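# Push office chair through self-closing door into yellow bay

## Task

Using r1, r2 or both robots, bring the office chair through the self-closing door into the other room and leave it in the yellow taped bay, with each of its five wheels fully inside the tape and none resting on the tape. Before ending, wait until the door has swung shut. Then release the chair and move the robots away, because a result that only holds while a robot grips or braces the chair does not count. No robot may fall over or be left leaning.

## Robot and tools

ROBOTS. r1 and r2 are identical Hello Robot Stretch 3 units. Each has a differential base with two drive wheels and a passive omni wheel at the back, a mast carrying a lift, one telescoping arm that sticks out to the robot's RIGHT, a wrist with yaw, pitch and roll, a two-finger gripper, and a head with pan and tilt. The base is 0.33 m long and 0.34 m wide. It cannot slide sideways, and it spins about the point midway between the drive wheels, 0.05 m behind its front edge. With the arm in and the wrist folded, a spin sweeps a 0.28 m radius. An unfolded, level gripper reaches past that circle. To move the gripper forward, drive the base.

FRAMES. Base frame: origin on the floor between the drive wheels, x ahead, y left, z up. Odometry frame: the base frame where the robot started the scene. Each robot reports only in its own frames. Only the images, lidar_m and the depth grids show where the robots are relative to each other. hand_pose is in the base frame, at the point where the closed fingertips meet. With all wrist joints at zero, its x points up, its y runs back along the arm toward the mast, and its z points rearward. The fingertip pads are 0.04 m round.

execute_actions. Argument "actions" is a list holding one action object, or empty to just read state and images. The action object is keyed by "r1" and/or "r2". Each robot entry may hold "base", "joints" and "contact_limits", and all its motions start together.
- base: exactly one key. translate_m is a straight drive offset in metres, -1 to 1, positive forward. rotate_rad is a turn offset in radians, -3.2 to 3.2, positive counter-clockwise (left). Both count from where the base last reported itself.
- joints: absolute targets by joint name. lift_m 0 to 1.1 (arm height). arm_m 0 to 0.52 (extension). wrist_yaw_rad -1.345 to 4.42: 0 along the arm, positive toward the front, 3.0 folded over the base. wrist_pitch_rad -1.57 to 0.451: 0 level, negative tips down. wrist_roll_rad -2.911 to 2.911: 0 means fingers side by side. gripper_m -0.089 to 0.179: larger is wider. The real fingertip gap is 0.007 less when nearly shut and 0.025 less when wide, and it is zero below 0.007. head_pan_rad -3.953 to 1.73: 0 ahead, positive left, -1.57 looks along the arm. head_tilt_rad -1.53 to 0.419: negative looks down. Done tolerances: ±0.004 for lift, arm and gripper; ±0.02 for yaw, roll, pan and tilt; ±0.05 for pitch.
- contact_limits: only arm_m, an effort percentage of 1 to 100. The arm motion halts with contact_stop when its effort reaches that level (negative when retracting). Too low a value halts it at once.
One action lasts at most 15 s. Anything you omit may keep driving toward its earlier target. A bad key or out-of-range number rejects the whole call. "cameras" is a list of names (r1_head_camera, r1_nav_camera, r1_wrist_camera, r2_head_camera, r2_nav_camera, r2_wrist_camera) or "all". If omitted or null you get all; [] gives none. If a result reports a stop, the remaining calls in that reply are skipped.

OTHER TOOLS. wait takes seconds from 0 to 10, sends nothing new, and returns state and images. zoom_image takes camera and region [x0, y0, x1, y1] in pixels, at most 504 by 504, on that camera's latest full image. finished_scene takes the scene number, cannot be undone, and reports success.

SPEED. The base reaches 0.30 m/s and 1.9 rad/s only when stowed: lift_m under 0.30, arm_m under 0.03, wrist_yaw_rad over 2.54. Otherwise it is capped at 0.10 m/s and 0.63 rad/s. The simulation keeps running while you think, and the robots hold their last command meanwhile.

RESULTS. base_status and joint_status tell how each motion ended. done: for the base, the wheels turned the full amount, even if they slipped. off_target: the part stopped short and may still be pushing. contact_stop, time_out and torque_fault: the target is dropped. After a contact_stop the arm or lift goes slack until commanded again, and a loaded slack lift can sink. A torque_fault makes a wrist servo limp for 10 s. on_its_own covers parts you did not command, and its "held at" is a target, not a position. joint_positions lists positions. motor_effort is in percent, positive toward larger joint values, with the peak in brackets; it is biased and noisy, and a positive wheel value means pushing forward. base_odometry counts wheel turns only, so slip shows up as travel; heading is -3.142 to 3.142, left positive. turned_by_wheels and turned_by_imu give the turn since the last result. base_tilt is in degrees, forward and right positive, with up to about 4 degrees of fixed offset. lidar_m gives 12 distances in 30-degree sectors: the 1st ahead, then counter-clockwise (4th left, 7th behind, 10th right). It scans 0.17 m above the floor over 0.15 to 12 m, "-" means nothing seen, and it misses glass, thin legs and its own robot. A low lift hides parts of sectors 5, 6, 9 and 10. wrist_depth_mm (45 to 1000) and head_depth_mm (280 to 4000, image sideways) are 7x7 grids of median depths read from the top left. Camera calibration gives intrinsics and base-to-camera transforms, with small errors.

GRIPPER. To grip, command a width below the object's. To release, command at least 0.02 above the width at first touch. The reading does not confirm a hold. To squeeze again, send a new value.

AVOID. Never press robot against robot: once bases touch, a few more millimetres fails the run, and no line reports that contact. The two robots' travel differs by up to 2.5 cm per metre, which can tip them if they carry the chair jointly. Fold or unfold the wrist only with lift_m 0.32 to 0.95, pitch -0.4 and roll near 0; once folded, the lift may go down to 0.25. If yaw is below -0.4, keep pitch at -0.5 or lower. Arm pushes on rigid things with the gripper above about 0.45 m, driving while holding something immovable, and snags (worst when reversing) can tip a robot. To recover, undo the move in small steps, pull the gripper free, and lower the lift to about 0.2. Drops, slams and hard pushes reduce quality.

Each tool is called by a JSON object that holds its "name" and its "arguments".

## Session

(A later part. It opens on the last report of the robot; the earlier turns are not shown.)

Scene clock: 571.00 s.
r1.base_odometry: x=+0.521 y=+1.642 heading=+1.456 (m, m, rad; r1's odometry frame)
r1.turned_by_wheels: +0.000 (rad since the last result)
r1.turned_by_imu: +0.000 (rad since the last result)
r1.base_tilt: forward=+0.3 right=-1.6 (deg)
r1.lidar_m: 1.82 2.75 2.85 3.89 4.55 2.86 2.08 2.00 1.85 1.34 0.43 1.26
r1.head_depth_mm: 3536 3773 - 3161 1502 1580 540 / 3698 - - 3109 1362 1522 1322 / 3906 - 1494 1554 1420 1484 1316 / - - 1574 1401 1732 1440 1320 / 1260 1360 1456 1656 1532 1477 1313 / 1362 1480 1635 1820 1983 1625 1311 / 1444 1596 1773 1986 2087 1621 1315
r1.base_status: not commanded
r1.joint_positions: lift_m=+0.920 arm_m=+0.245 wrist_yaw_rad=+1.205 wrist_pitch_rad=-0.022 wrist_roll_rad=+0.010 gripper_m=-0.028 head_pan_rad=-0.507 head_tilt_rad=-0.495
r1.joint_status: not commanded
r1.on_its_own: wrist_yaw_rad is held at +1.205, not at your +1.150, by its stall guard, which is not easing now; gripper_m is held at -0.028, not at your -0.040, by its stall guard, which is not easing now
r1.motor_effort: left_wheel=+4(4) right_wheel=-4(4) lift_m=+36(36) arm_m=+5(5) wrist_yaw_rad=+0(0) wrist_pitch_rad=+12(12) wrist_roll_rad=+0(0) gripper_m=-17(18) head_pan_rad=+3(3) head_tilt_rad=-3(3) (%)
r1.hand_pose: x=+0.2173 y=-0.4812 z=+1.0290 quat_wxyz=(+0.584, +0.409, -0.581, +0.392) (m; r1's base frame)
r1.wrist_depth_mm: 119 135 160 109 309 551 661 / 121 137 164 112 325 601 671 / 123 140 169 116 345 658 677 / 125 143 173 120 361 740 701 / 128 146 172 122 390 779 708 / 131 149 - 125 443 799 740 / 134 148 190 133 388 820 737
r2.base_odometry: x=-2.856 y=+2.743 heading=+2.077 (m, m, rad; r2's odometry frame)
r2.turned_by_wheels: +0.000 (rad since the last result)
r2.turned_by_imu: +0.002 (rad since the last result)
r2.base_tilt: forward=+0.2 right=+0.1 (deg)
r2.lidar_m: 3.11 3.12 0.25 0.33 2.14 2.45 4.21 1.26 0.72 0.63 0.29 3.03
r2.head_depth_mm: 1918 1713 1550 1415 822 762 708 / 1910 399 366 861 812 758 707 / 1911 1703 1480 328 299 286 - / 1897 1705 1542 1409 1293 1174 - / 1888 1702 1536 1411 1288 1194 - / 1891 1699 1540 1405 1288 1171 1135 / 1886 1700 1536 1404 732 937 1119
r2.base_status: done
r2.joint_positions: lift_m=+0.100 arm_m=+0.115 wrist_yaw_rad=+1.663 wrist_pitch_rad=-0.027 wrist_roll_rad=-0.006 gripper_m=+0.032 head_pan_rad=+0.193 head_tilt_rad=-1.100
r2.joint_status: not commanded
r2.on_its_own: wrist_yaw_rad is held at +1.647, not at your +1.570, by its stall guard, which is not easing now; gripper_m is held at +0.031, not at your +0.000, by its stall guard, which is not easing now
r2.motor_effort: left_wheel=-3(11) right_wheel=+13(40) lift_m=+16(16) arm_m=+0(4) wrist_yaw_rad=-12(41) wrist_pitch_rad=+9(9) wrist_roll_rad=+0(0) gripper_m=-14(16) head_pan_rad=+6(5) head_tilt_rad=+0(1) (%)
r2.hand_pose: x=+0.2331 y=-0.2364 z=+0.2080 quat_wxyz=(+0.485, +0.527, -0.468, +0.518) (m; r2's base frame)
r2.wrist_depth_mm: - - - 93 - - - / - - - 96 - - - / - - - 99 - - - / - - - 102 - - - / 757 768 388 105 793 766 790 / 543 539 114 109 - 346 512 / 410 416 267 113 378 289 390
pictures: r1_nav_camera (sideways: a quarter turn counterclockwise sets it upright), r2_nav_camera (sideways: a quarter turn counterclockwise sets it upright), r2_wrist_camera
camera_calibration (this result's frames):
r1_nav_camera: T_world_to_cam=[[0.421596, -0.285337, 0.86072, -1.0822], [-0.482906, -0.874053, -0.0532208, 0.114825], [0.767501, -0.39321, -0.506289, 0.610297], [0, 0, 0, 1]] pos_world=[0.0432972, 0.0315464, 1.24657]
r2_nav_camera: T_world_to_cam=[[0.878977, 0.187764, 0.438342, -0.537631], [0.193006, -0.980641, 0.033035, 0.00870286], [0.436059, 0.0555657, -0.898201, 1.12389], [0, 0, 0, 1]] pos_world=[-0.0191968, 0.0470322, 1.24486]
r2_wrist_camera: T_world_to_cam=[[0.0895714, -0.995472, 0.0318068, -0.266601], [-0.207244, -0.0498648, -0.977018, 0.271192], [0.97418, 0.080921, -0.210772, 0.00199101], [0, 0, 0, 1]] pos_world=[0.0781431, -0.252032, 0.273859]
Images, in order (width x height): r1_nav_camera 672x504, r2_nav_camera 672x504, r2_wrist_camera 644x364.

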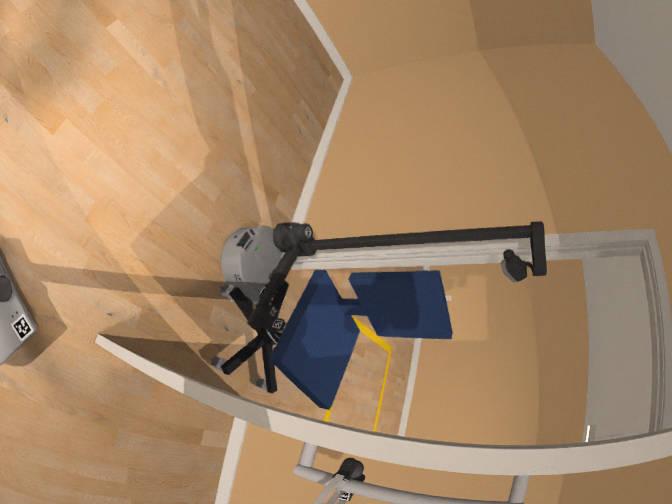

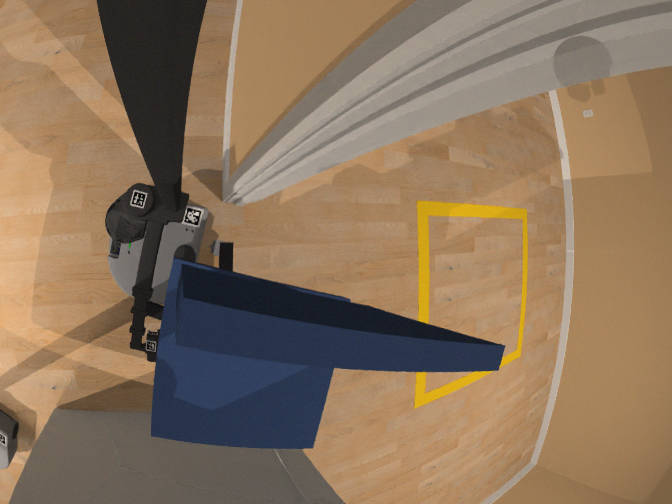

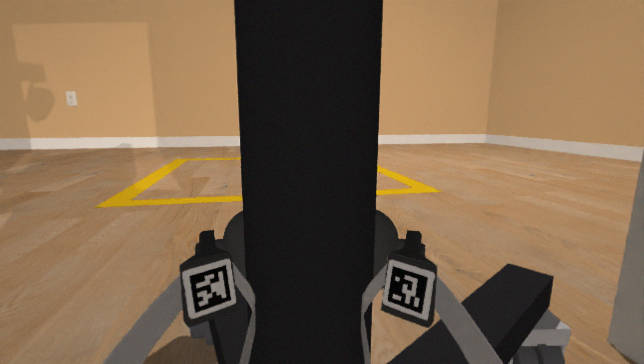

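{"name": "execute_actions", "arguments": {"actions": [{"r2":{"base":{"rotate_rad":0.12}}}], "cameras": []}}

{"name": "execute_actions", "arguments": {"actions": [{"r2":{"base":{"translate_m":0.25}}}], "cameras": ["r2_nav_camera","r1_nav_camera"]}}

Scene clock: 579.40 s.
r1.base_odometry: x=+0.521 y=+1.642 heading=+1.456 (m, m, rad; r1's odometry frame)
r1.turned_by_wheels: +0.000 (rad since the last result)
r1.turned_by_imu: -0.001 (rad since the last result)
r1.base_tilt: forward=+0.5 right=-1.5 (deg)
r1.lidar_m: 1.82 2.75 2.85 3.87 4.54 2.86 2.08 2.00 1.85 1.35 0.43 1.26
r1.head_depth_mm: 3538 3818 - 3134 1500 1586 539 / 3683 3965 - 2922 1361 1535 1326 / 3964 - 1501 1567 1417 1480 1321 / - - - 1473 1809 1440 1320 / 1258 1345 1483 1618 1499 1469 1315 / 1370 1487 1633 1816 1968 1616 1318 / 1450 1589 1767 1975 2091 1618 1319
r1.base_status: not commanded
r1.joint_positions: lift_m=+0.920 arm_m=+0.245 wrist_yaw_rad=+1.205 wrist_pitch_rad=-0.022 wrist_roll_rad=+0.010 gripper_m=-0.028 head_pan_rad=-0.507 head_tilt_rad=-0.495
r1.joint_status: not commanded
r1.on_its_own: wrist_yaw_rad is held at +1.205, not at your +1.150, by its stall guard, which is not easing now; gripper_m is held at -0.028, not at your -0.040, by its stall guard, which is not easing now
r1.motor_effort: left_wheel=+4(4) right_wheel=-4(4) lift_m=+36(36) arm_m=+5(5) wrist_yaw_rad=+1(1) wrist_pitch_rad=+12(12) wrist_roll_rad=+0(0) gripper_m=-17(17) head_pan_rad=+3(3) head_tilt_rad=-3(3) (%)
r1.hand_pose: x=+0.2173 y=-0.4812 z=+1.0290 quat_wxyz=(+0.584, +0.409, -0.581, +0.392) (m; r1's base frame)
r1.wrist_depth_mm: 119 134 161 108 310 541 661 / 120 137 165 113 327 605 668 / 123 140 168 116 343 665 680 / 125 143 173 120 359 712 705 / 128 147 172 122 387 761 700 / 132 149 - 126 453 782 711 / 134 147 191 133 392 810 736
r2.base_odometry: x=-2.856 y=+2.743 heading=+2.196 (m, m, rad; r2's odometry frame)
r2.turned_by_wheels: +0.119 (rad since the last result)
r2.turned_by_imu: +0.119 (rad since the last result)
r2.base_tilt: forward=+0.3 right=+0.1 (deg)
r2.lidar_m: 3.11 0.30 0.25 0.42 2.15 2.65 5.27 1.25 0.68 0.63 0.31 3.28
r2.head_depth_mm: 1926 407 1506 1419 820 759 707 / 1907 1696 357 329 310 751 714 / 1910 1702 1546 1392 299 284 - / 1894 1694 1551 1404 1295 1183 - / 1889 1697 1541 1409 1290 1201 - / 1893 1698 1547 1401 1261 1168 1134 / 1875 1695 1539 1394 628 1159 1124
r2.base_status: rotate_rad off_target (by the wheels' count: +0.1190 of +0.1200)
r2.joint_positions: lift_m=+0.100 arm_m=+0.115 wrist_yaw_rad=+1.601 wrist_pitch_rad=-0.027 wrist_roll_rad=-0.006 gripper_m=+0.032 head_pan_rad=+0.193 head_tilt_rad=-1.100
r2.joint_status: not commanded
r2.on_its_own: wrist_yaw_rad is held at +1.647, not at your +1.570, by its stall guard, which is still easing; gripper_m is held at +0.031, not at your +0.000, by its stall guard, which is not easing now; right_wheel is at rest, and its effort (+23) is outside its rest range (-18 to +18)
r2.motor_effort: left_wheel=-14(15) right_wheel=+23(33) lift_m=+15(15) arm_m=-1(1) wrist_yaw_rad=+32(33) wrist_pitch_rad=+9(9) wrist_roll_rad=+0(1) gripper_m=-16(16) head_pan_rad=+4(5) head_tilt_rad=-1(1) (%)
r2.hand_pose: x=+0.2340 y=-0.2524 z=+0.2079 quat_wxyz=(+0.501, +0.513, -0.484, +0.502) (m; r2's base frame)
r2.wrist_depth_mm: - - - 94 - - - / - - - 96 - - - / - - - 99 - - - / - - - 102 - - - / 764 770 748 106 778 774 769 / 540 531 - 109 - 354 543 / 407 411 275 113 386 281 396
pictures: none
No camera images: the call's "cameras" was empty. Leave "cameras" out to get every camera's image.

Scene clock: 582.90 s.
r1.base_odometry: x=+0.521 y=+1.642 heading=+1.456 (m, m, rad; r1's odometry frame)
r1.turned_by_wheels: +0.000 (rad since the last result)
r1.turned_by_imu: +0.000 (rad since the last result)
r1.base_tilt: forward=+0.6 right=-1.5 (deg)
r1.lidar_m: 1.82 2.75 2.85 3.85 4.52 2.86 2.09 2.00 1.85 1.35 0.43 1.46
r1.head_depth_mm: 3570 3776 - 3124 1580 1570 539 / 3693 - - 1857 1567 1627 1324 / 3829 - - 1671 1654 1591 1319 / - 1401 1582 2732 1670 1598 1318 / 1287 1404 1527 1682 1857 1627 1314 / 1364 1484 1634 1822 1975 1619 1319 / 1447 1593 1768 1986 2094 1616 1312
r1.base_status: not commanded
r1.joint_positions: lift_m=+0.920 arm_m=+0.245 wrist_yaw_rad=+1.205 wrist_pitch_rad=-0.022 wrist_roll_rad=+0.010 gripper_m=-0.028 head_pan_rad=-0.507 head_tilt_rad=-0.495
r1.joint_status: not commanded
r1.on_its_own: wrist_yaw_rad is held at +1.205, not at your +1.150, by its stall guard, which is not easing now; gripper_m is held at -0.028, not at your -0.040, by its stall guard, which is not easing now
r1.motor_effort: left_wheel=+4(4) right_wheel=-4(4) lift_m=+36(36) arm_m=+5(5) wrist_yaw_rad=+0(0) wrist_pitch_rad=+12(12) wrist_roll_rad=+0(0) gripper_m=-17(17) head_pan_rad=+3(3) head_tilt_rad=-4(4) (%)
r1.hand_pose: x=+0.2173 y=-0.4812 z=+1.0290 quat_wxyz=(+0.584, +0.409, -0.581, +0.392) (m; r1's base frame)
r1.wrist_depth_mm: 119 134 160 109 311 551 660 / 120 137 165 112 323 611 668 / 123 140 169 116 342 663 677 / 125 142 173 120 361 729 693 / 128 146 172 122 388 783 716 / 132 148 - 126 451 787 731 / 134 146 191 134 392 828 746
r2.base_odometry: x=-3.003 y=+2.946 heading=+2.196 (m, m, rad; r2's odometry frame)
r2.turned_by_wheels: -0.001 (rad since the last result)
r2.turned_by_imu: +0.002 (rad since the last result)
r2.base_tilt: forward=+0.2 right=+0.0 (deg)
r2.lidar_m: 2.87 2.89 2.39 0.21 0.21 2.70 5.38 0.97 0.65 0.61 0.30 3.15
r2.head_depth_mm: 1913 1679 1556 1412 820 762 708 / 1899 394 361 334 803 755 706 / 1904 1706 1526 333 299 284 - / 1904 1698 1541 1408 1297 1167 - / 1894 1701 1536 1400 1293 1201 - / 1897 1700 1541 1404 1297 1197 1055 / 1888 1694 1537 1404 1290 1198 761
r2.base_status: done
r2.joint_positions: lift_m=+0.100 arm_m=+0.115 wrist_yaw_rad=+1.635 wrist_pitch_rad=-0.027 wrist_roll_rad=-0.006 gripper_m=+0.032 head_pan_rad=+0.193 head_tilt_rad=-1.100
r2.joint_status: not commanded
r2.on_its_own: wrist_yaw_rad is held at +1.638, not at your +1.570, by its stall guard, which is not easing now; gripper_m is held at +0.031, not at your +0.000, by its stall guard, which is not easing now
r2.motor_effort: left_wheel=-6(10) right_wheel=+17(36) lift_m=+15(15) arm_m=+0(0) wrist_yaw_rad=+2(32) wrist_pitch_rad=+9(9) wrist_roll_rad=+0(0) gripper_m=-13(16) head_pan_rad=+6(4) head_tilt_rad=+0(1) (%)
r2.hand_pose: x=+0.2336 y=-0.2437 z=+0.2078 quat_wxyz=(+0.493, +0.521, -0.475, +0.511) (m; r2's base frame)
r2.wrist_depth_mm: - - - 93 - - - / - - - 96 - - - / - - - 99 - - - / - - - 102 - - - / 756 769 662 106 775 772 792 / 541 537 115 109 - 352 543 / 408 415 266 113 396 292 419
pictures: r1_nav_camera (sideways: a quarter turn counterclockwise sets it upright), r2_nav_camera (sideways: a quarter turn counterclockwise sets it upright)
camera_calibration (this result's frames):
r1_nav_camera: T_world_to_cam=[[0.421596, -0.285337, 0.86072, -1.0822], [-0.482906, -0.874053, -0.0532208, 0.114825], [0.767501, -0.39321, -0.506288, 0.610297], [0, 0, 0, 1]] pos_world=[0.0432972, 0.0315464, 1.24657]
r2_nav_camera: T_world_to_cam=[[0.878871, 0.188069, 0.438423, -0.537737], [0.193352, -0.980573, 0.0330352, 0.0087006], [0.436119, 0.0557365, -0.898161, 1.12384], [0, 0, 0, 1]] pos_world=[-0.0192085, 0.0470242, 1.24486]
Images, in order (width x height): r1_nav_camera 672x504, r2_nav_camera 672x504.

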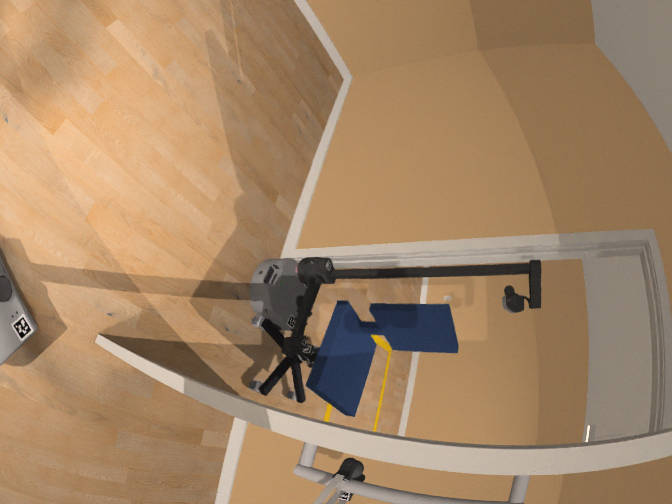

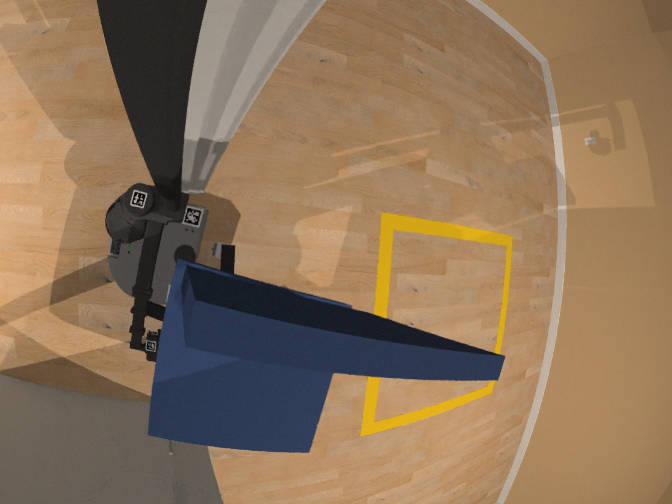

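{"name": "execute_actions", "arguments": {"actions": [{"r2":{"base":{"rotate_rad":0.075}}}], "cameras": []}}

{"name": "execute_actions", "arguments": {"actions": [{"r2":{"base":{"translate_m":0.3}},"r1":{"joints":{"gripper_m":0.09}}}], "cameras": ["r1_wrist_camera","r1_nav_camera"]}}

{"name": "execute_actions", "arguments": {"actions": [{"r2":{"base":{"translate_m":0.8}},"r1":{"base":{"translate_m":-0.25}}}], "cameras": ["r1_wrist_camera","r1_nav_camera","r2_nav_camera"]}}

Scene clock: 598.80 s.
r1.base_odometry: x=+0.521 y=+1.642 heading=+1.456 (m, m, rad; r1's odometry frame)
r1.turned_by_wheels: +0.000 (rad since the last result)
r1.turned_by_imu: -0.001 (rad since the last result)
r1.base_tilt: forward=+0.5 right=-1.6 (deg)
r1.lidar_m: 1.81 2.75 2.85 3.87 4.55 2.86 2.08 2.00 1.86 1.35 0.43 1.46
r1.head_depth_mm: 3586 3802 - 3132 1736 1576 539 / 3699 3988 - 1857 1568 1638 1321 / 3893 - - 1703 1716 1589 1315 / 3961 1399 - 2738 1673 1589 1319 / 1284 1398 1526 1691 1873 1621 1316 / 1365 1487 1633 1825 1983 1625 1313 / 1449 1587 1759 1968 2084 1620 1311
r1.base_status: not commanded
r1.joint_positions: lift_m=+0.920 arm_m=+0.245 wrist_yaw_rad=+1.205 wrist_pitch_rad=-0.022 wrist_roll_rad=+0.010 gripper_m=-0.028 head_pan_rad=-0.507 head_tilt_rad=-0.495
r1.joint_status: not commanded
r1.on_its_own: wrist_yaw_rad is held at +1.205, not at your +1.150, by its stall guard, which is not easing now; gripper_m is held at -0.028, not at your -0.040, by its stall guard, which is not easing now
r1.motor_effort: left_wheel=+4(4) right_wheel=-4(4) lift_m=+36(36) arm_m=+5(5) wrist_yaw_rad=+0(0) wrist_pitch_rad=+12(12) wrist_roll_rad=+0(0) gripper_m=-18(17) head_pan_rad=+3(3) head_tilt_rad=-4(2) (%)
r1.hand_pose: x=+0.2173 y=-0.4812 z=+1.0290 quat_wxyz=(+0.584, +0.409, -0.581, +0.392) (m; r1's base frame)
r1.wrist_depth_mm: 119 135 160 109 310 551 651 / 121 137 164 112 325 607 658 / 123 140 168 116 345 668 695 / 125 143 173 120 360 727 701 / 127 146 172 122 388 765 714 / 132 149 - 126 443 790 711 / 134 147 191 133 395 799 740
r2.base_odometry: x=-3.003 y=+2.946 heading=+2.270 (m, m, rad; r2's odometry frame)
r2.turned_by_wheels: +0.074 (rad since the last result)
r2.turned_by_imu: +0.075 (rad since the last result)
r2.base_tilt: forward=+0.2 right=+0.0 (deg)
r2.lidar_m: 2.87 2.92 2.31 0.21 0.22 2.85 5.89 0.89 0.63 0.61 0.31 3.08
r2.head_depth_mm: 1905 406 1506 1413 822 761 708 / 1912 1681 357 329 310 750 712 / 1897 1706 1535 1393 299 284 - / 1896 1690 1539 1410 1295 1180 - / 1908 1702 1527 1405 1297 1203 - / 1886 1692 1536 1403 1297 1198 1054 / 1885 1695 1529 1408 1287 1196 759
r2.base_status: done
r2.joint_positions: lift_m=+0.100 arm_m=+0.115 wrist_yaw_rad=+1.600 wrist_pitch_rad=-0.028 wrist_roll_rad=-0.006 gripper_m=+0.032 head_pan_rad=+0.193 head_tilt_rad=-1.100
r2.joint_status: not commanded
r2.on_its_own: wrist_yaw_rad is held at +1.638, not at your +1.570, by its stall guard, which is still easing; gripper_m is held at +0.031, not at your +0.000, by its stall guard, which is not easing now
r2.motor_effort: left_wheel=-9(13) right_wheel=+17(34) lift_m=+15(15) arm_m=+0(0) wrist_yaw_rad=+28(28) wrist_pitch_rad=+9(9) wrist_roll_rad=+0(0) gripper_m=-16(16) head_pan_rad=+5(4) head_tilt_rad=+0(2) (%)
r2.hand_pose: x=+0.2340 y=-0.2527 z=+0.2078 quat_wxyz=(+0.501, +0.513, -0.484, +0.502) (m; r2's base frame)
r2.wrist_depth_mm: - - - 94 - - - / - - - 97 - - - / - - - 99 - - - / - - - 102 - - - / 749 756 712 106 786 775 786 / 528 529 117 109 - 355 532 / 412 413 278 113 393 281 396
pictures: none
No camera images: the call's "cameras" was empty. Leave "cameras" out to get every camera's image.

Scene clock: 602.83 s.
r1.base_odometry: x=+0.521 y=+1.642 heading=+1.456 (m, m, rad; r1's odometry frame)
r1.turned_by_wheels: +0.000 (rad since the last result)
r1.turned_by_imu: -0.001 (rad since the last result)
r1.base_tilt: forward=+0.6 right=-1.6 (deg)
r1.lidar_m: 1.82 2.75 2.85 3.88 4.55 2.86 2.09 2.00 1.85 1.35 1.00 0.85
r1.head_depth_mm: 806 880 969 1078 1223 1398 1330 / 777 843 926 1029 1150 1306 1319 / 748 810 885 978 1092 1231 1314 / 723 780 850 933 1034 1164 1273 / 696 734 808 891 988 1105 1249 / 699 1468 1633 1823 1980 1624 1316 / 1454 1599 1764 1990 2098 1622 1316
r1.base_status: not commanded
r1.joint_positions: lift_m=+0.920 arm_m=+0.245 wrist_yaw_rad=+1.207 wrist_pitch_rad=-0.022 wrist_roll_rad=+0.010 gripper_m=+0.090 head_pan_rad=-0.507 head_tilt_rad=-0.495
r1.joint_status: all done
r1.on_its_own: wrist_yaw_rad is held at +1.205, not at your +1.150, by its stall guard, which is not easing now
r1.motor_effort: left_wheel=+1(5) right_wheel=-1(5) lift_m=+36(36) arm_m=+5(5) wrist_yaw_rad=-3(26) wrist_pitch_rad=+12(12) wrist_roll_rad=+0(0) gripper_m=+0(80) head_pan_rad=+3(4) head_tilt_rad=-2(4) (%)
r1.hand_pose: x=+0.2175 y=-0.4807 z=+1.0290 quat_wxyz=(+0.584, +0.410, -0.580, +0.393) (m; r1's base frame)
r1.wrist_depth_mm: - 593 620 638 673 714 662 / - 599 627 661 703 733 677 / - 627 649 702 719 759 683 / - 640 670 729 740 762 691 / - 679 725 726 777 802 699 / - - 725 756 788 796 742 / - 723 762 773 829 825 736
r2.base_odometry: x=-3.196 y=+3.175 heading=+2.269 (m, m, rad; r2's odometry frame)
r2.turned_by_wheels: -0.001 (rad since the last result)
r2.turned_by_imu: +0.002 (rad since the last result)
r2.base_tilt: forward=+0.2 right=+0.0 (deg)
r2.lidar_m: 2.57 2.62 2.35 1.50 0.38 0.35 0.84 0.68 0.67 0.72 0.30 2.73
r2.head_depth_mm: 1915 1661 1552 1417 821 760 708 / 1914 399 361 337 809 760 707 / 1915 1707 1537 329 299 286 710 / 1896 1706 1543 1409 1300 1134 - / 1907 1706 1540 1409 1296 1195 - / 1882 1693 1540 1405 1293 1192 1138 / 1882 1700 1535 1401 1287 1198 1118
r2.base_status: done
r2.joint_positions: lift_m=+0.100 arm_m=+0.115 wrist_yaw_rad=+1.638 wrist_pitch_rad=-0.028 wrist_roll_rad=-0.006 gripper_m=+0.032 head_pan_rad=+0.193 head_tilt_rad=-1.100
r2.joint_status: not commanded
r2.on_its_own: wrist_yaw_rad is held at +1.635, not at your +1.570, by its stall guard, which is not easing now; gripper_m is held at +0.031, not at your +0.000, by its stall guard, which is not easing now
r2.motor_effort: left_wheel=-6(8) right_wheel=+16(34) lift_m=+15(15) arm_m=+0(0) wrist_yaw_rad=-3(27) wrist_pitch_rad=+9(9) wrist_roll_rad=+0(0) gripper_m=-13(16) head_pan_rad=+4(5) head_tilt_rad=-1(1) (%)
r2.hand_pose: x=+0.2335 y=-0.2429 z=+0.2077 quat_wxyz=(+0.492, +0.522, -0.474, +0.511) (m; r2's base frame)
r2.wrist_depth_mm: - - - 93 - - - / - - - 96 - - - / - - - 99 - - - / - - - 102 - - - / 763 764 655 105 774 772 773 / 539 531 113 109 - 334 546 / 411 417 265 113 384 281 400
pictures: r1_nav_camera (sideways: a quarter turn counterclockwise sets it upright), r1_wrist_camera
camera_calibration (this result's frames):
r1_nav_camera: T_world_to_cam=[[0.4216, -0.285331, 0.86072, -1.0822], [-0.482893, -0.874061, -0.0532208, 0.114825], [0.767507, -0.393198, -0.506288, 0.610297], [0, 0, 0, 1]] pos_world=[0.0432967, 0.031547, 1.24657]
r1_wrist_camera: T_world_to_cam=[[-0.372603, -0.927482, 0.030717, -0.402929], [-0.196337, 0.0464383, -0.979436, 1.1018], [0.906983, -0.370972, -0.199403, -0.00304921], [0, 0, 0, 1]] pos_world=[0.0689582, -0.426007, 1.09092]
Images, in order (width x height): r1_nav_camera 672x504, r1_wrist_camera 644x364.

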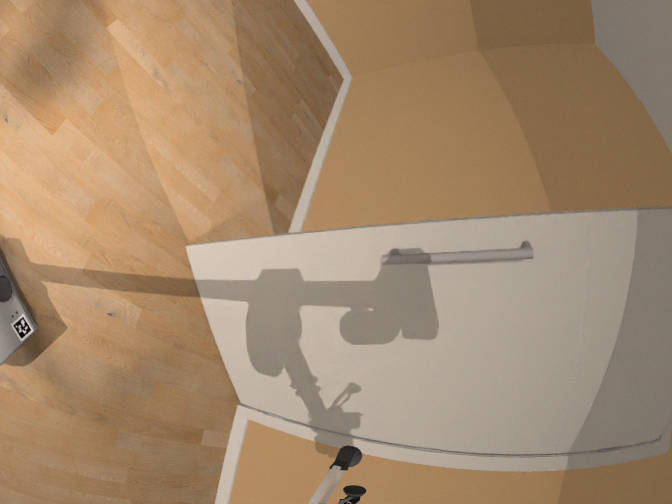

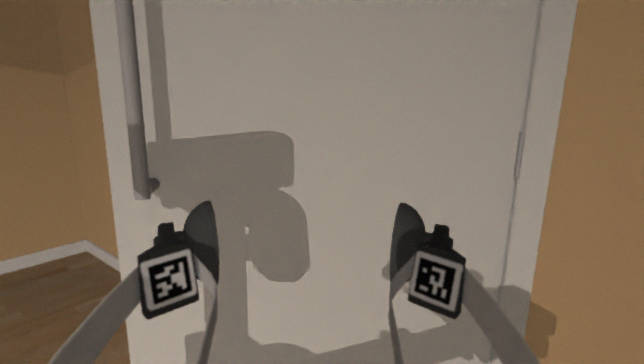

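Scene clock: 611.87 s.
r1.base_odometry: x=+0.493 y=+1.393 heading=+1.456 (m, m, rad; r1's odometry frame)
r1.turned_by_wheels: +0.000 (rad since the last result)
r1.turned_by_imu: -0.001 (rad since the last result)
r1.base_tilt: forward=+0.6 right=-1.9 (deg)
r1.lidar_m: 2.00 2.97 3.07 4.20 4.42 2.55 1.86 1.79 1.85 1.47 1.41 1.47
r1.head_depth_mm: 1156 1234 1327 1429 1552 1615 1325 / 1210 1302 1404 1528 1666 1627 1323 / 1275 1372 1487 1620 1773 1627 1319 / 1345 1448 1584 1733 1894 1626 1313 / 1414 1527 1674 1858 2005 1619 1320 / 1504 1634 1799 1999 2133 1622 1317 / 1599 1757 1947 2176 2104 1612 1317
r1.base_status: done
r1.joint_positions: lift_m=+0.920 arm_m=+0.245 wrist_yaw_rad=+1.207 wrist_pitch_rad=-0.022 wrist_roll_rad=+0.010 gripper_m=+0.090 head_pan_rad=-0.507 head_tilt_rad=-0.495
r1.joint_status: not commanded
r1.on_its_own: wrist_yaw_rad is held at +1.205, not at your +1.150, by its stall guard, which is not easing now
r1.motor_effort: left_wheel=+1(5) right_wheel=-1(4) lift_m=+36(36) arm_m=+5(5) wrist_yaw_rad=-3(3) wrist_pitch_rad=+12(12) wrist_roll_rad=+0(0) gripper_m=+0(1) head_pan_rad=+3(3) head_tilt_rad=-3(3) (%)
r1.hand_pose: x=+0.2175 y=-0.4807 z=+1.0290 quat_wxyz=(+0.584, +0.410, -0.580, +0.393) (m; r1's base frame)
r1.wrist_depth_mm: - - - - - 854 754 / - - - - - 890 787 / - - - - - 918 791 / - - - - - 909 783 / - - - - - 921 815 / - - - - - 941 840 / - - - - - - 833
r2.base_odometry: x=-3.710 y=+3.788 heading=+2.269 (m, m, rad; r2's odometry frame)
r2.turned_by_wheels: -0.001 (rad since the last result)
r2.turned_by_imu: +0.006 (rad since the last result)
r2.base_tilt: forward=+0.2 right=+0.0 (deg)
r2.lidar_m: 1.78 1.81 2.34 2.27 1.63 1.11 1.09 1.15 1.38 2.50 0.27 0.27
r2.head_depth_mm: 1801 1711 1557 1415 820 760 709 / 1813 1713 1545 1412 822 760 707 / 1801 392 361 333 802 757 706 / 1820 1700 1527 332 298 283 - / 1832 1694 1537 1405 1292 1198 - / 1837 1693 1529 1402 1294 1201 1130 / 1825 1697 1531 1404 1290 1198 1125
r2.base_status: done
r2.joint_positions: lift_m=+0.100 arm_m=+0.115 wrist_yaw_rad=+1.792 wrist_pitch_rad=-0.028 wrist_roll_rad=-0.006 gripper_m=+0.032 head_pan_rad=+0.193 head_tilt_rad=-1.100
r2.joint_status: not commanded
r2.on_its_own: wrist_yaw_rad is held at +1.792, not at your +1.570, by its stall guard, which is not easing now; gripper_m is held at +0.031, not at your +0.000, by its stall guard, which is not easing now
r2.motor_effort: left_wheel=-8(8) right_wheel=+18(30) lift_m=+15(16) arm_m=+0(0) wrist_yaw_rad=+0(26) wrist_pitch_rad=+9(9) wrist_roll_rad=+0(0) gripper_m=-13(16) head_pan_rad=+5(4) head_tilt_rad=-1(2) (%)
r2.hand_pose: x=+0.2279 y=-0.2041 z=+0.2077 quat_wxyz=(+0.451, +0.557, -0.432, +0.547) (m; r2's base frame)
r2.wrist_depth_mm: - - - 94 - - - / - - - 96 - - - / - - - 99 - - - / - - - 102 - - - / 763 774 692 106 775 769 778 / 535 534 115 109 - 520 546 / 409 414 281 113 396 267 393
pictures: r1_nav_camera (sideways: a quarter turn counterclockwise sets it upright), r1_wrist_camera, r2_nav_camera (sideways: a quarter turn counterclockwise sets it upright)
camera_calibration (this result's frames):
r1_nav_camera: T_world_to_cam=[[0.421601, -0.285331, 0.86072, -1.0822], [-0.482893, -0.874061, -0.0532208, 0.114825], [0.767507, -0.393198, -0.506289, 0.610297], [0, 0, 0, 1]] pos_world=[0.0432967, 0.031547, 1.24657]
r1_wrist_camera: T_world_to_cam=[[-0.372625, -0.927474, 0.0307173, -0.402927], [-0.196337, 0.0464426, -0.979436, 1.10181], [0.906974, -0.370993, -0.199403, -0.00305732], [0, 0, 0, 1]] pos_world=[0.0689574, -0.426009, 1.09092]
r2_nav_camera: T_world_to_cam=[[0.878856, 0.188066, 0.438455, -0.537778], [0.193352, -0.980573, 0.0330352, 0.00870054], [0.43615, 0.0557429, -0.898146, 1.12382], [0, 0, 0, 1]] pos_world=[-0.0192065, 0.0470246, 1.24486]
Images, in order (width x height): r1_nav_camera 672x504, r1_wrist_camera 644x364, r2_nav_camera 672x504.

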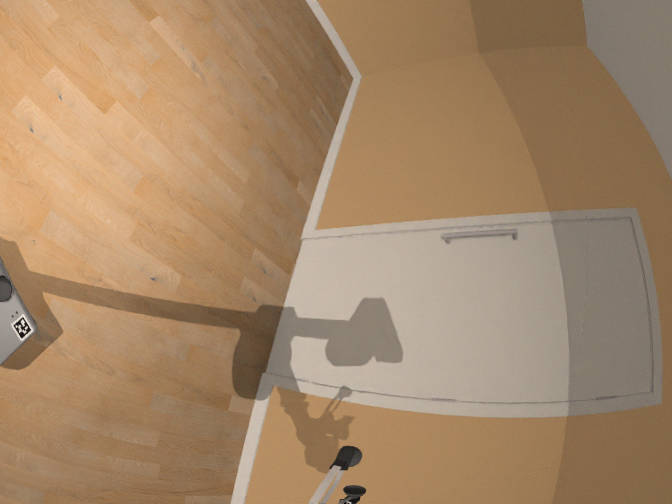

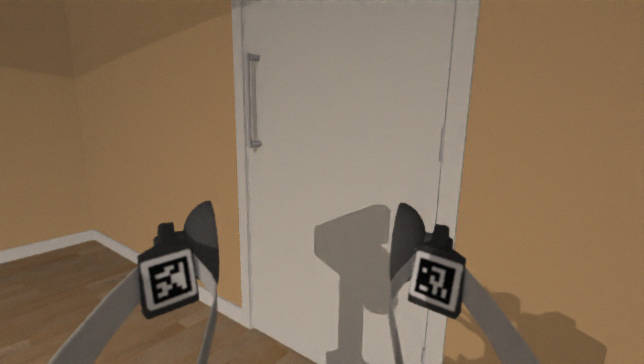

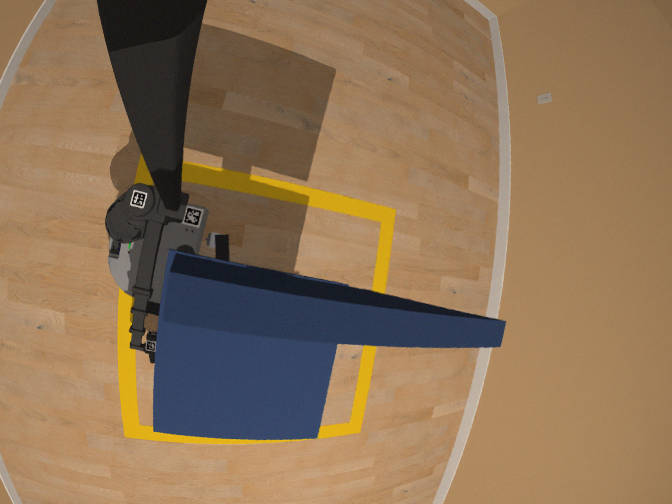

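{"name": "execute_actions", "arguments": {"actions": [{"r2":{"base":{"translate_m":0.13}}}], "cameras": []}}

{"name": "execute_actions", "arguments": {"actions": [{"r2":{"joints":{"gripper_m":0.16}}}], "cameras": []}}

{"name": "execute_actions", "arguments": {"actions": [{"r2":{"base":{"translate_m":-0.5},"joints":{"head_pan_rad":-0.3,"head_tilt_rad":-0.9}}}], "cameras": ["r2_wrist_camera","r2_nav_camera","r2_head_camera"]}}

Scene clock: 619.20 s.
r1.base_odometry: x=+0.493 y=+1.393 heading=+1.456 (m, m, rad; r1's odometry frame)
r1.turned_by_wheels: +0.000 (rad since the last result)
r1.turned_by_imu: -0.001 (rad since the last result)
r1.base_tilt: forward=+0.6 right=-1.7 (deg)
r1.lidar_m: 2.00 2.97 3.08 4.18 4.41 2.55 1.86 1.79 1.85 1.48 1.41 1.47
r1.head_depth_mm: 1159 1235 1331 1433 1547 1618 1320 / 1220 1300 1398 1521 1660 1635 1322 / 1275 1375 1486 1615 1776 1633 1315 / 1338 1455 1581 1724 1890 1620 1320 / 1421 1521 1670 1853 2011 1630 1320 / 1500 1636 1796 2009 2110 1620 1314 / 1589 1761 1947 2183 2122 1624 1314
r1.base_status: not commanded
r1.joint_positions: lift_m=+0.920 arm_m=+0.245 wrist_yaw_rad=+1.207 wrist_pitch_rad=-0.022 wrist_roll_rad=+0.010 gripper_m=+0.090 head_pan_rad=-0.507 head_tilt_rad=-0.495
r1.joint_status: not commanded
r1.on_its_own: wrist_yaw_rad is held at +1.205, not at your +1.150, by its stall guard, which is not easing now
r1.motor_effort: left_wheel=+1(2) right_wheel=-1(1) lift_m=+36(36) arm_m=+5(5) wrist_yaw_rad=-2(2) wrist_pitch_rad=+12(12) wrist_roll_rad=+0(0) gripper_m=-1(0) head_pan_rad=+4(3) head_tilt_rad=-3(2) (%)
r1.hand_pose: x=+0.2175 y=-0.4807 z=+1.0290 quat_wxyz=(+0.584, +0.410, -0.580, +0.393) (m; r1's base frame)
r1.wrist_depth_mm: - - - - - 865 757 / - - - - - 863 751 / - - - - - 894 782 / - - - - - 924 789 / - - - - - 924 832 / - - - - - 952 846 / - - - - - - 865
r2.base_odometry: x=-3.793 y=+3.888 heading=+2.268 (m, m, rad; r2's odometry frame)
r2.turned_by_wheels: -0.001 (rad since the last result)
r2.turned_by_imu: +0.002 (rad since the last result)
r2.base_tilt: forward=+0.3 right=+0.0 (deg)
r2.lidar_m: 1.64 1.68 2.17 2.28 1.84 1.26 1.22 1.28 1.55 2.49 0.26 0.27
r2.head_depth_mm: 1687 1722 1547 1421 819 760 708 / 1707 1707 1544 1413 820 757 706 / 1689 399 366 869 808 756 706 / 1734 1662 370 328 299 284 - / 1758 1694 1543 1408 1292 1197 - / 1761 1698 1531 1400 1292 1194 1139 / 1785 1682 1541 1401 1291 1198 1119
r2.base_status: done
r2.joint_positions: lift_m=+0.100 arm_m=+0.115 wrist_yaw_rad=+1.812 wrist_pitch_rad=-0.028 wrist_roll_rad=-0.006 gripper_m=+0.032 head_pan_rad=+0.193 head_tilt_rad=-1.100
r2.joint_status: not commanded
r2.on_its_own: wrist_yaw_rad is held at +1.792, not at your +1.570, by its stall guard, which is not easing now; gripper_m is held at +0.031, not at your +0.000, by its stall guard, which is not easing now; wrist_yaw_rad is at rest, and its effort (-14) is outside its rest range (-12 to +12)
r2.motor_effort: left_wheel=-5(7) right_wheel=+16(29) lift_m=+15(16) arm_m=+0(0) wrist_yaw_rad=-14(15) wrist_pitch_rad=+9(9) wrist_roll_rad=+0(0) gripper_m=-15(14) head_pan_rad=+5(5) head_tilt_rad=+0(1) (%)
r2.hand_pose: x=+0.2267 y=-0.1991 z=+0.2077 quat_wxyz=(+0.446, +0.561, -0.427, +0.552) (m; r2's base frame)
r2.wrist_depth_mm: - - - 93 - - - / - - - 96 - - - / - - - 99 - - - / - - - 102 - - - / 766 766 121 105 825 771 760 / 533 540 113 109 - 480 547 / 410 414 271 112 396 266 395
pictures: none
No camera images: the call's "cameras" was empty. Leave "cameras" out to get every camera's image.

Scene clock: 620.97 s.
r1.base_odometry: x=+0.493 y=+1.393 heading=+1.456 (m, m, rad; r1's odometry frame)
r1.turned_by_wheels: +0.000 (rad since the last result)
r1.turned_by_imu: +0.000 (rad since the last result)
r1.base_tilt: forward=+0.5 right=-1.7 (deg)
r1.lidar_m: 1.99 2.96 3.07 4.17 4.40 2.55 1.86 1.78 1.85 1.48 1.41 1.47
r1.head_depth_mm: 1160 1240 1328 1441 1565 1622 1318 / 1212 1302 1395 1517 1661 1634 1318 / 1277 1369 1489 1623 1780 1631 1320 / 1339 1454 1581 1733 1893 1622 1316 / 1419 1517 1683 1864 2005 1619 1315 / 1501 1636 1799 2005 2098 1623 1318 / 1594 1746 1940 2192 2116 1621 1313
r1.base_status: not commanded
r1.joint_positions: lift_m=+0.920 arm_m=+0.245 wrist_yaw_rad=+1.207 wrist_pitch_rad=-0.022 wrist_roll_rad=+0.010 gripper_m=+0.090 head_pan_rad=-0.507 head_tilt_rad=-0.495
r1.joint_status: not commanded
r1.on_its_own: wrist_yaw_rad is held at +1.205, not at your +1.150, by its stall guard, which is not easing now
r1.motor_effort: left_wheel=+1(2) right_wheel=-1(1) lift_m=+36(36) arm_m=+5(5) wrist_yaw_rad=-3(2) wrist_pitch_rad=+12(12) wrist_roll_rad=+0(0) gripper_m=+0(0) head_pan_rad=+3(3) head_tilt_rad=-4(3) (%)
r1.hand_pose: x=+0.2175 y=-0.4807 z=+1.0290 quat_wxyz=(+0.584, +0.410, -0.580, +0.393) (m; r1's base frame)
r1.wrist_depth_mm: - - - - - 863 761 / - - - - - 893 767 / - - - - - 881 788 / - - - - - 947 806 / - - - - - 932 823 / - - - - - 949 828 / - - - - - - 853
r2.base_odometry: x=-3.793 y=+3.888 heading=+2.268 (m, m, rad; r2's odometry frame)
r2.turned_by_wheels: +0.000 (rad since the last result)
r2.turned_by_imu: +0.001 (rad since the last result)
r2.base_tilt: forward=+0.3 right=+0.1 (deg)
r2.lidar_m: 1.65 1.68 2.17 2.28 1.83 1.25 1.22 1.28 1.55 2.49 0.26 0.26
r2.head_depth_mm: 1691 1706 1549 1412 821 760 709 / 1705 1706 1541 1415 819 759 708 / 1691 398 365 870 809 755 706 / 1752 1676 371 328 298 284 - / 1754 1699 1534 1404 1290 1196 - / 1755 1683 1538 1398 1287 1197 1132 / 1776 1686 1534 1404 1292 1195 1127
r2.base_status: not commanded
r2.joint_positions: lift_m=+0.100 arm_m=+0.115 wrist_yaw_rad=+1.796 wrist_pitch_rad=-0.022 wrist_roll_rad=-0.006 gripper_m=+0.160 head_pan_rad=+0.193 head_tilt_rad=-1.100
r2.joint_status: all done
r2.on_its_own: wrist_yaw_rad is held at +1.792, not at your +1.570, by its stall guard, which is not easing now
r2.motor_effort: left_wheel=-6(6) right_wheel=+13(16) lift_m=+15(16) arm_m=+0(0) wrist_yaw_rad=-3(14) wrist_pitch_rad=+7(9) wrist_roll_rad=+0(0) gripper_m=-1(89) head_pan_rad=+5(4) head_tilt_rad=-1(1) (%)
r2.hand_pose: x=+0.2279 y=-0.2030 z=+0.2092 quat_wxyz=(+0.448, +0.556, -0.433, +0.550) (m; r2's base frame)
r2.wrist_depth_mm: - - 101 94 - - - / - - 105 97 - - - / - - 109 100 - - - / - - 116 103 - - - / 783 857 450 105 788 859 775 / 570 539 316 109 546 - 549 / 388 417 258 113 418 261 412
pictures: none
No camera images: the call's "cameras" was empty. Leave "cameras" out to get every camera's image.

Scene clock: 627.07 s.
r1.base_odometry: x=+0.493 y=+1.393 heading=+1.456 (m, m, rad; r1's odometry frame)
r1.turned_by_wheels: +0.000 (rad since the last result)
r1.turned_by_imu: -0.001 (rad since the last result)
r1.base_tilt: forward=+0.4 right=-1.6 (deg)
r1.lidar_m: 1.99 2.97 3.06 4.18 4.42 2.56 1.85 1.78 1.85 1.48 1.41 1.47
r1.head_depth_mm: 1157 1232 1326 1433 1559 1615 1323 / 1212 1303 1403 1521 1671 1629 1320 / 1277 1372 1480 1617 1780 1631 1316 / 1341 1441 1575 1722 1896 1628 1316 / 1420 1521 1681 1860 2001 1630 1311 / 1508 1639 1799 2013 2102 1625 1313 / 1601 1753 1943 2170 2129 1619 1313
r1.base_status: not commanded
r1.joint_positions: lift_m=+0.920 arm_m=+0.245 wrist_yaw_rad=+1.207 wrist_pitch_rad=-0.022 wrist_roll_rad=+0.010 gripper_m=+0.090 head_pan_rad=-0.507 head_tilt_rad=-0.495
r1.joint_status: not commanded
r1.on_its_own: wrist_yaw_rad is held at +1.205, not at your +1.150, by its stall guard, which is not easing now
r1.motor_effort: left_wheel=+2(2) right_wheel=-1(0) lift_m=+36(36) arm_m=+5(5) wrist_yaw_rad=-2(2) wrist_pitch_rad=+12(12) wrist_roll_rad=+0(1) gripper_m=-1(0) head_pan_rad=+4(3) head_tilt_rad=-3(3) (%)
r1.hand_pose: x=+0.2175 y=-0.4807 z=+1.0290 quat_wxyz=(+0.584, +0.410, -0.580, +0.393) (m; r1's base frame)
r1.wrist_depth_mm: - - - - - 861 758 / - - - - - 884 765 / - - - - - 904 781 / - - - - - 959 794 / - - - - - 939 805 / - - - - - 921 826 / - - - - - - 829
r2.base_odometry: x=-3.472 y=+3.505 heading=+2.268 (m, m, rad; r2's odometry frame)
r2.turned_by_wheels: +0.000 (rad since the last result)
r2.turned_by_imu: -0.001 (rad since the last result)
r2.base_tilt: forward=+0.2 right=+0.0 (deg)
r2.lidar_m: 0.71 2.19 2.39 2.23 1.06 0.73 0.77 0.78 0.90 2.03 2.57 0.70
r2.head_depth_mm: 2475 2177 1846 1590 1407 1255 1134 / 2417 2200 1848 1010 1363 1258 1147 / 2295 2199 1167 1010 1362 1241 1134 / 2204 2202 1171 1010 1227 1229 1131 / 2116 2180 1164 1007 926 1252 1129 / 2034 2188 1845 954 1259 1254 1133 / 1939 542 551 1569 1397 1255 1133
r2.base_status: done
r2.joint_positions: lift_m=+0.100 arm_m=+0.115 wrist_yaw_rad=+1.795 wrist_pitch_rad=-0.022 wrist_roll_rad=-0.006 gripper_m=+0.160 head_pan_rad=-0.293 head_tilt_rad=-0.902
r2.joint_status: all done
r2.on_its_own: wrist_yaw_rad is held at +1.792, not at your +1.570, by its stall guard, which is not easing now
r2.motor_effort: left_wheel=-2(10) right_wheel=+3(9) lift_m=+15(15) arm_m=+0(0) wrist_yaw_rad=-3(2) wrist_pitch_rad=+7(7) wrist_roll_rad=+0(1) gripper_m=-1(0) head_pan_rad=-4(44) head_tilt_rad=+0(15) (%)
r2.hand_pose: x=+0.2279 y=-0.2031 z=+0.2093 quat_wxyz=(+0.448, +0.556, -0.433, +0.550) (m; r2's base frame)
r2.wrist_depth_mm: - - 499 476 465 492 - / - - - - - - - / - - - - - - - / - - - - - - - / 773 852 579 602 584 678 777 / 580 548 544 384 545 - 512 / 389 417 420 326 420 401 422
pictures: r2_head_camera (sideways: a quarter turn clockwise sets it upright), r2_nav_camera (sideways: a quarter turn counterclockwise sets it upright), r2_wrist_camera
camera_calibration (this result's frames):
r2_head_camera: T_world_to_cam=[[-0.767986, 0.277205, -0.577369, 0.779052], [0.346321, 0.93806, -0.0102788, 0.0165938], [0.538757, -0.207849, -0.816419, 1.02065], [0, 0, 0, 1]] pos_world=[0.0426725, -0.0193825, 1.28325]
r2_nav_camera: T_world_to_cam=[[0.765806, -0.214604, 0.606207, -0.755617], [-0.293572, -0.955379, 0.0326474, 0.0121672], [0.572151, -0.202967, -0.794637, 0.98845], [0, 0, 0, 1]] pos_world=[0.0166851, 0.0500886, 1.24312]
r2_wrist_camera: T_world_to_cam=[[0.219521, -0.975091, 0.0317508, -0.258528], [-0.194085, -0.075542, -0.978072, 0.26505], [0.956107, 0.208545, -0.205833, 0.0336018], [0, 0, 0, 1]] pos_world=[0.0760676, -0.239073, 0.274363]
Images, in order (width x height): r2_head_camera 896x504, r2_nav_camera 672x504, r2_wrist_camera 644x364.

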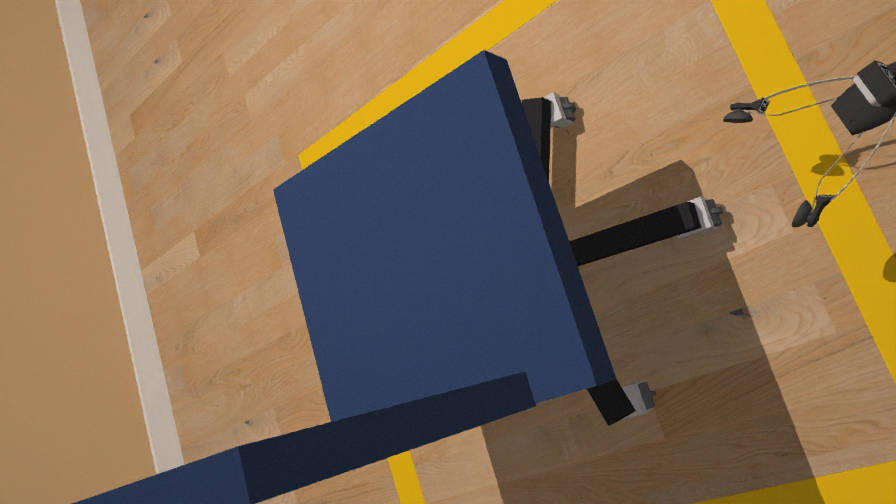

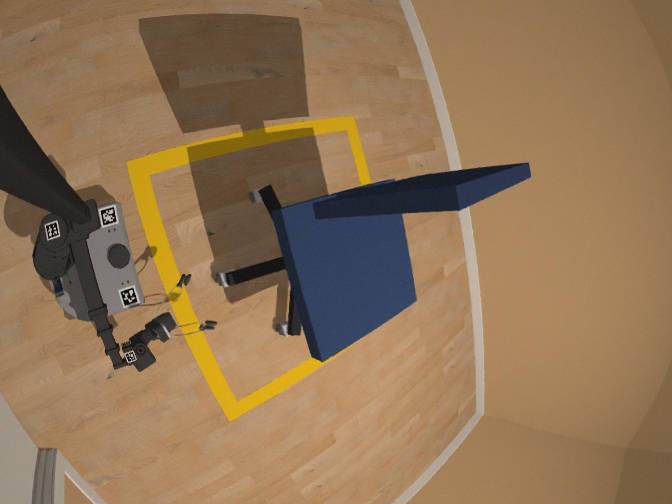

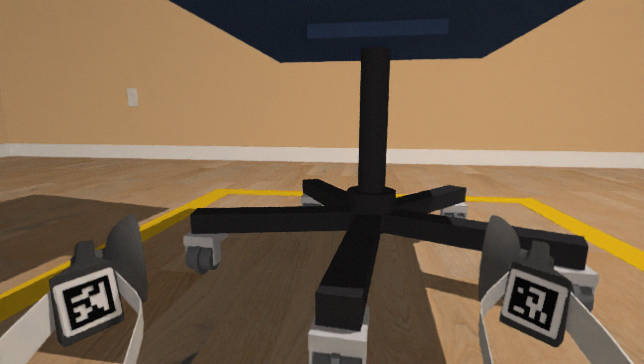

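All wheels are inside, the door is shut and the robots are clear.

{"name": "finished_scene", "arguments": {"scene": 1}}

The scene is finished: the task was done.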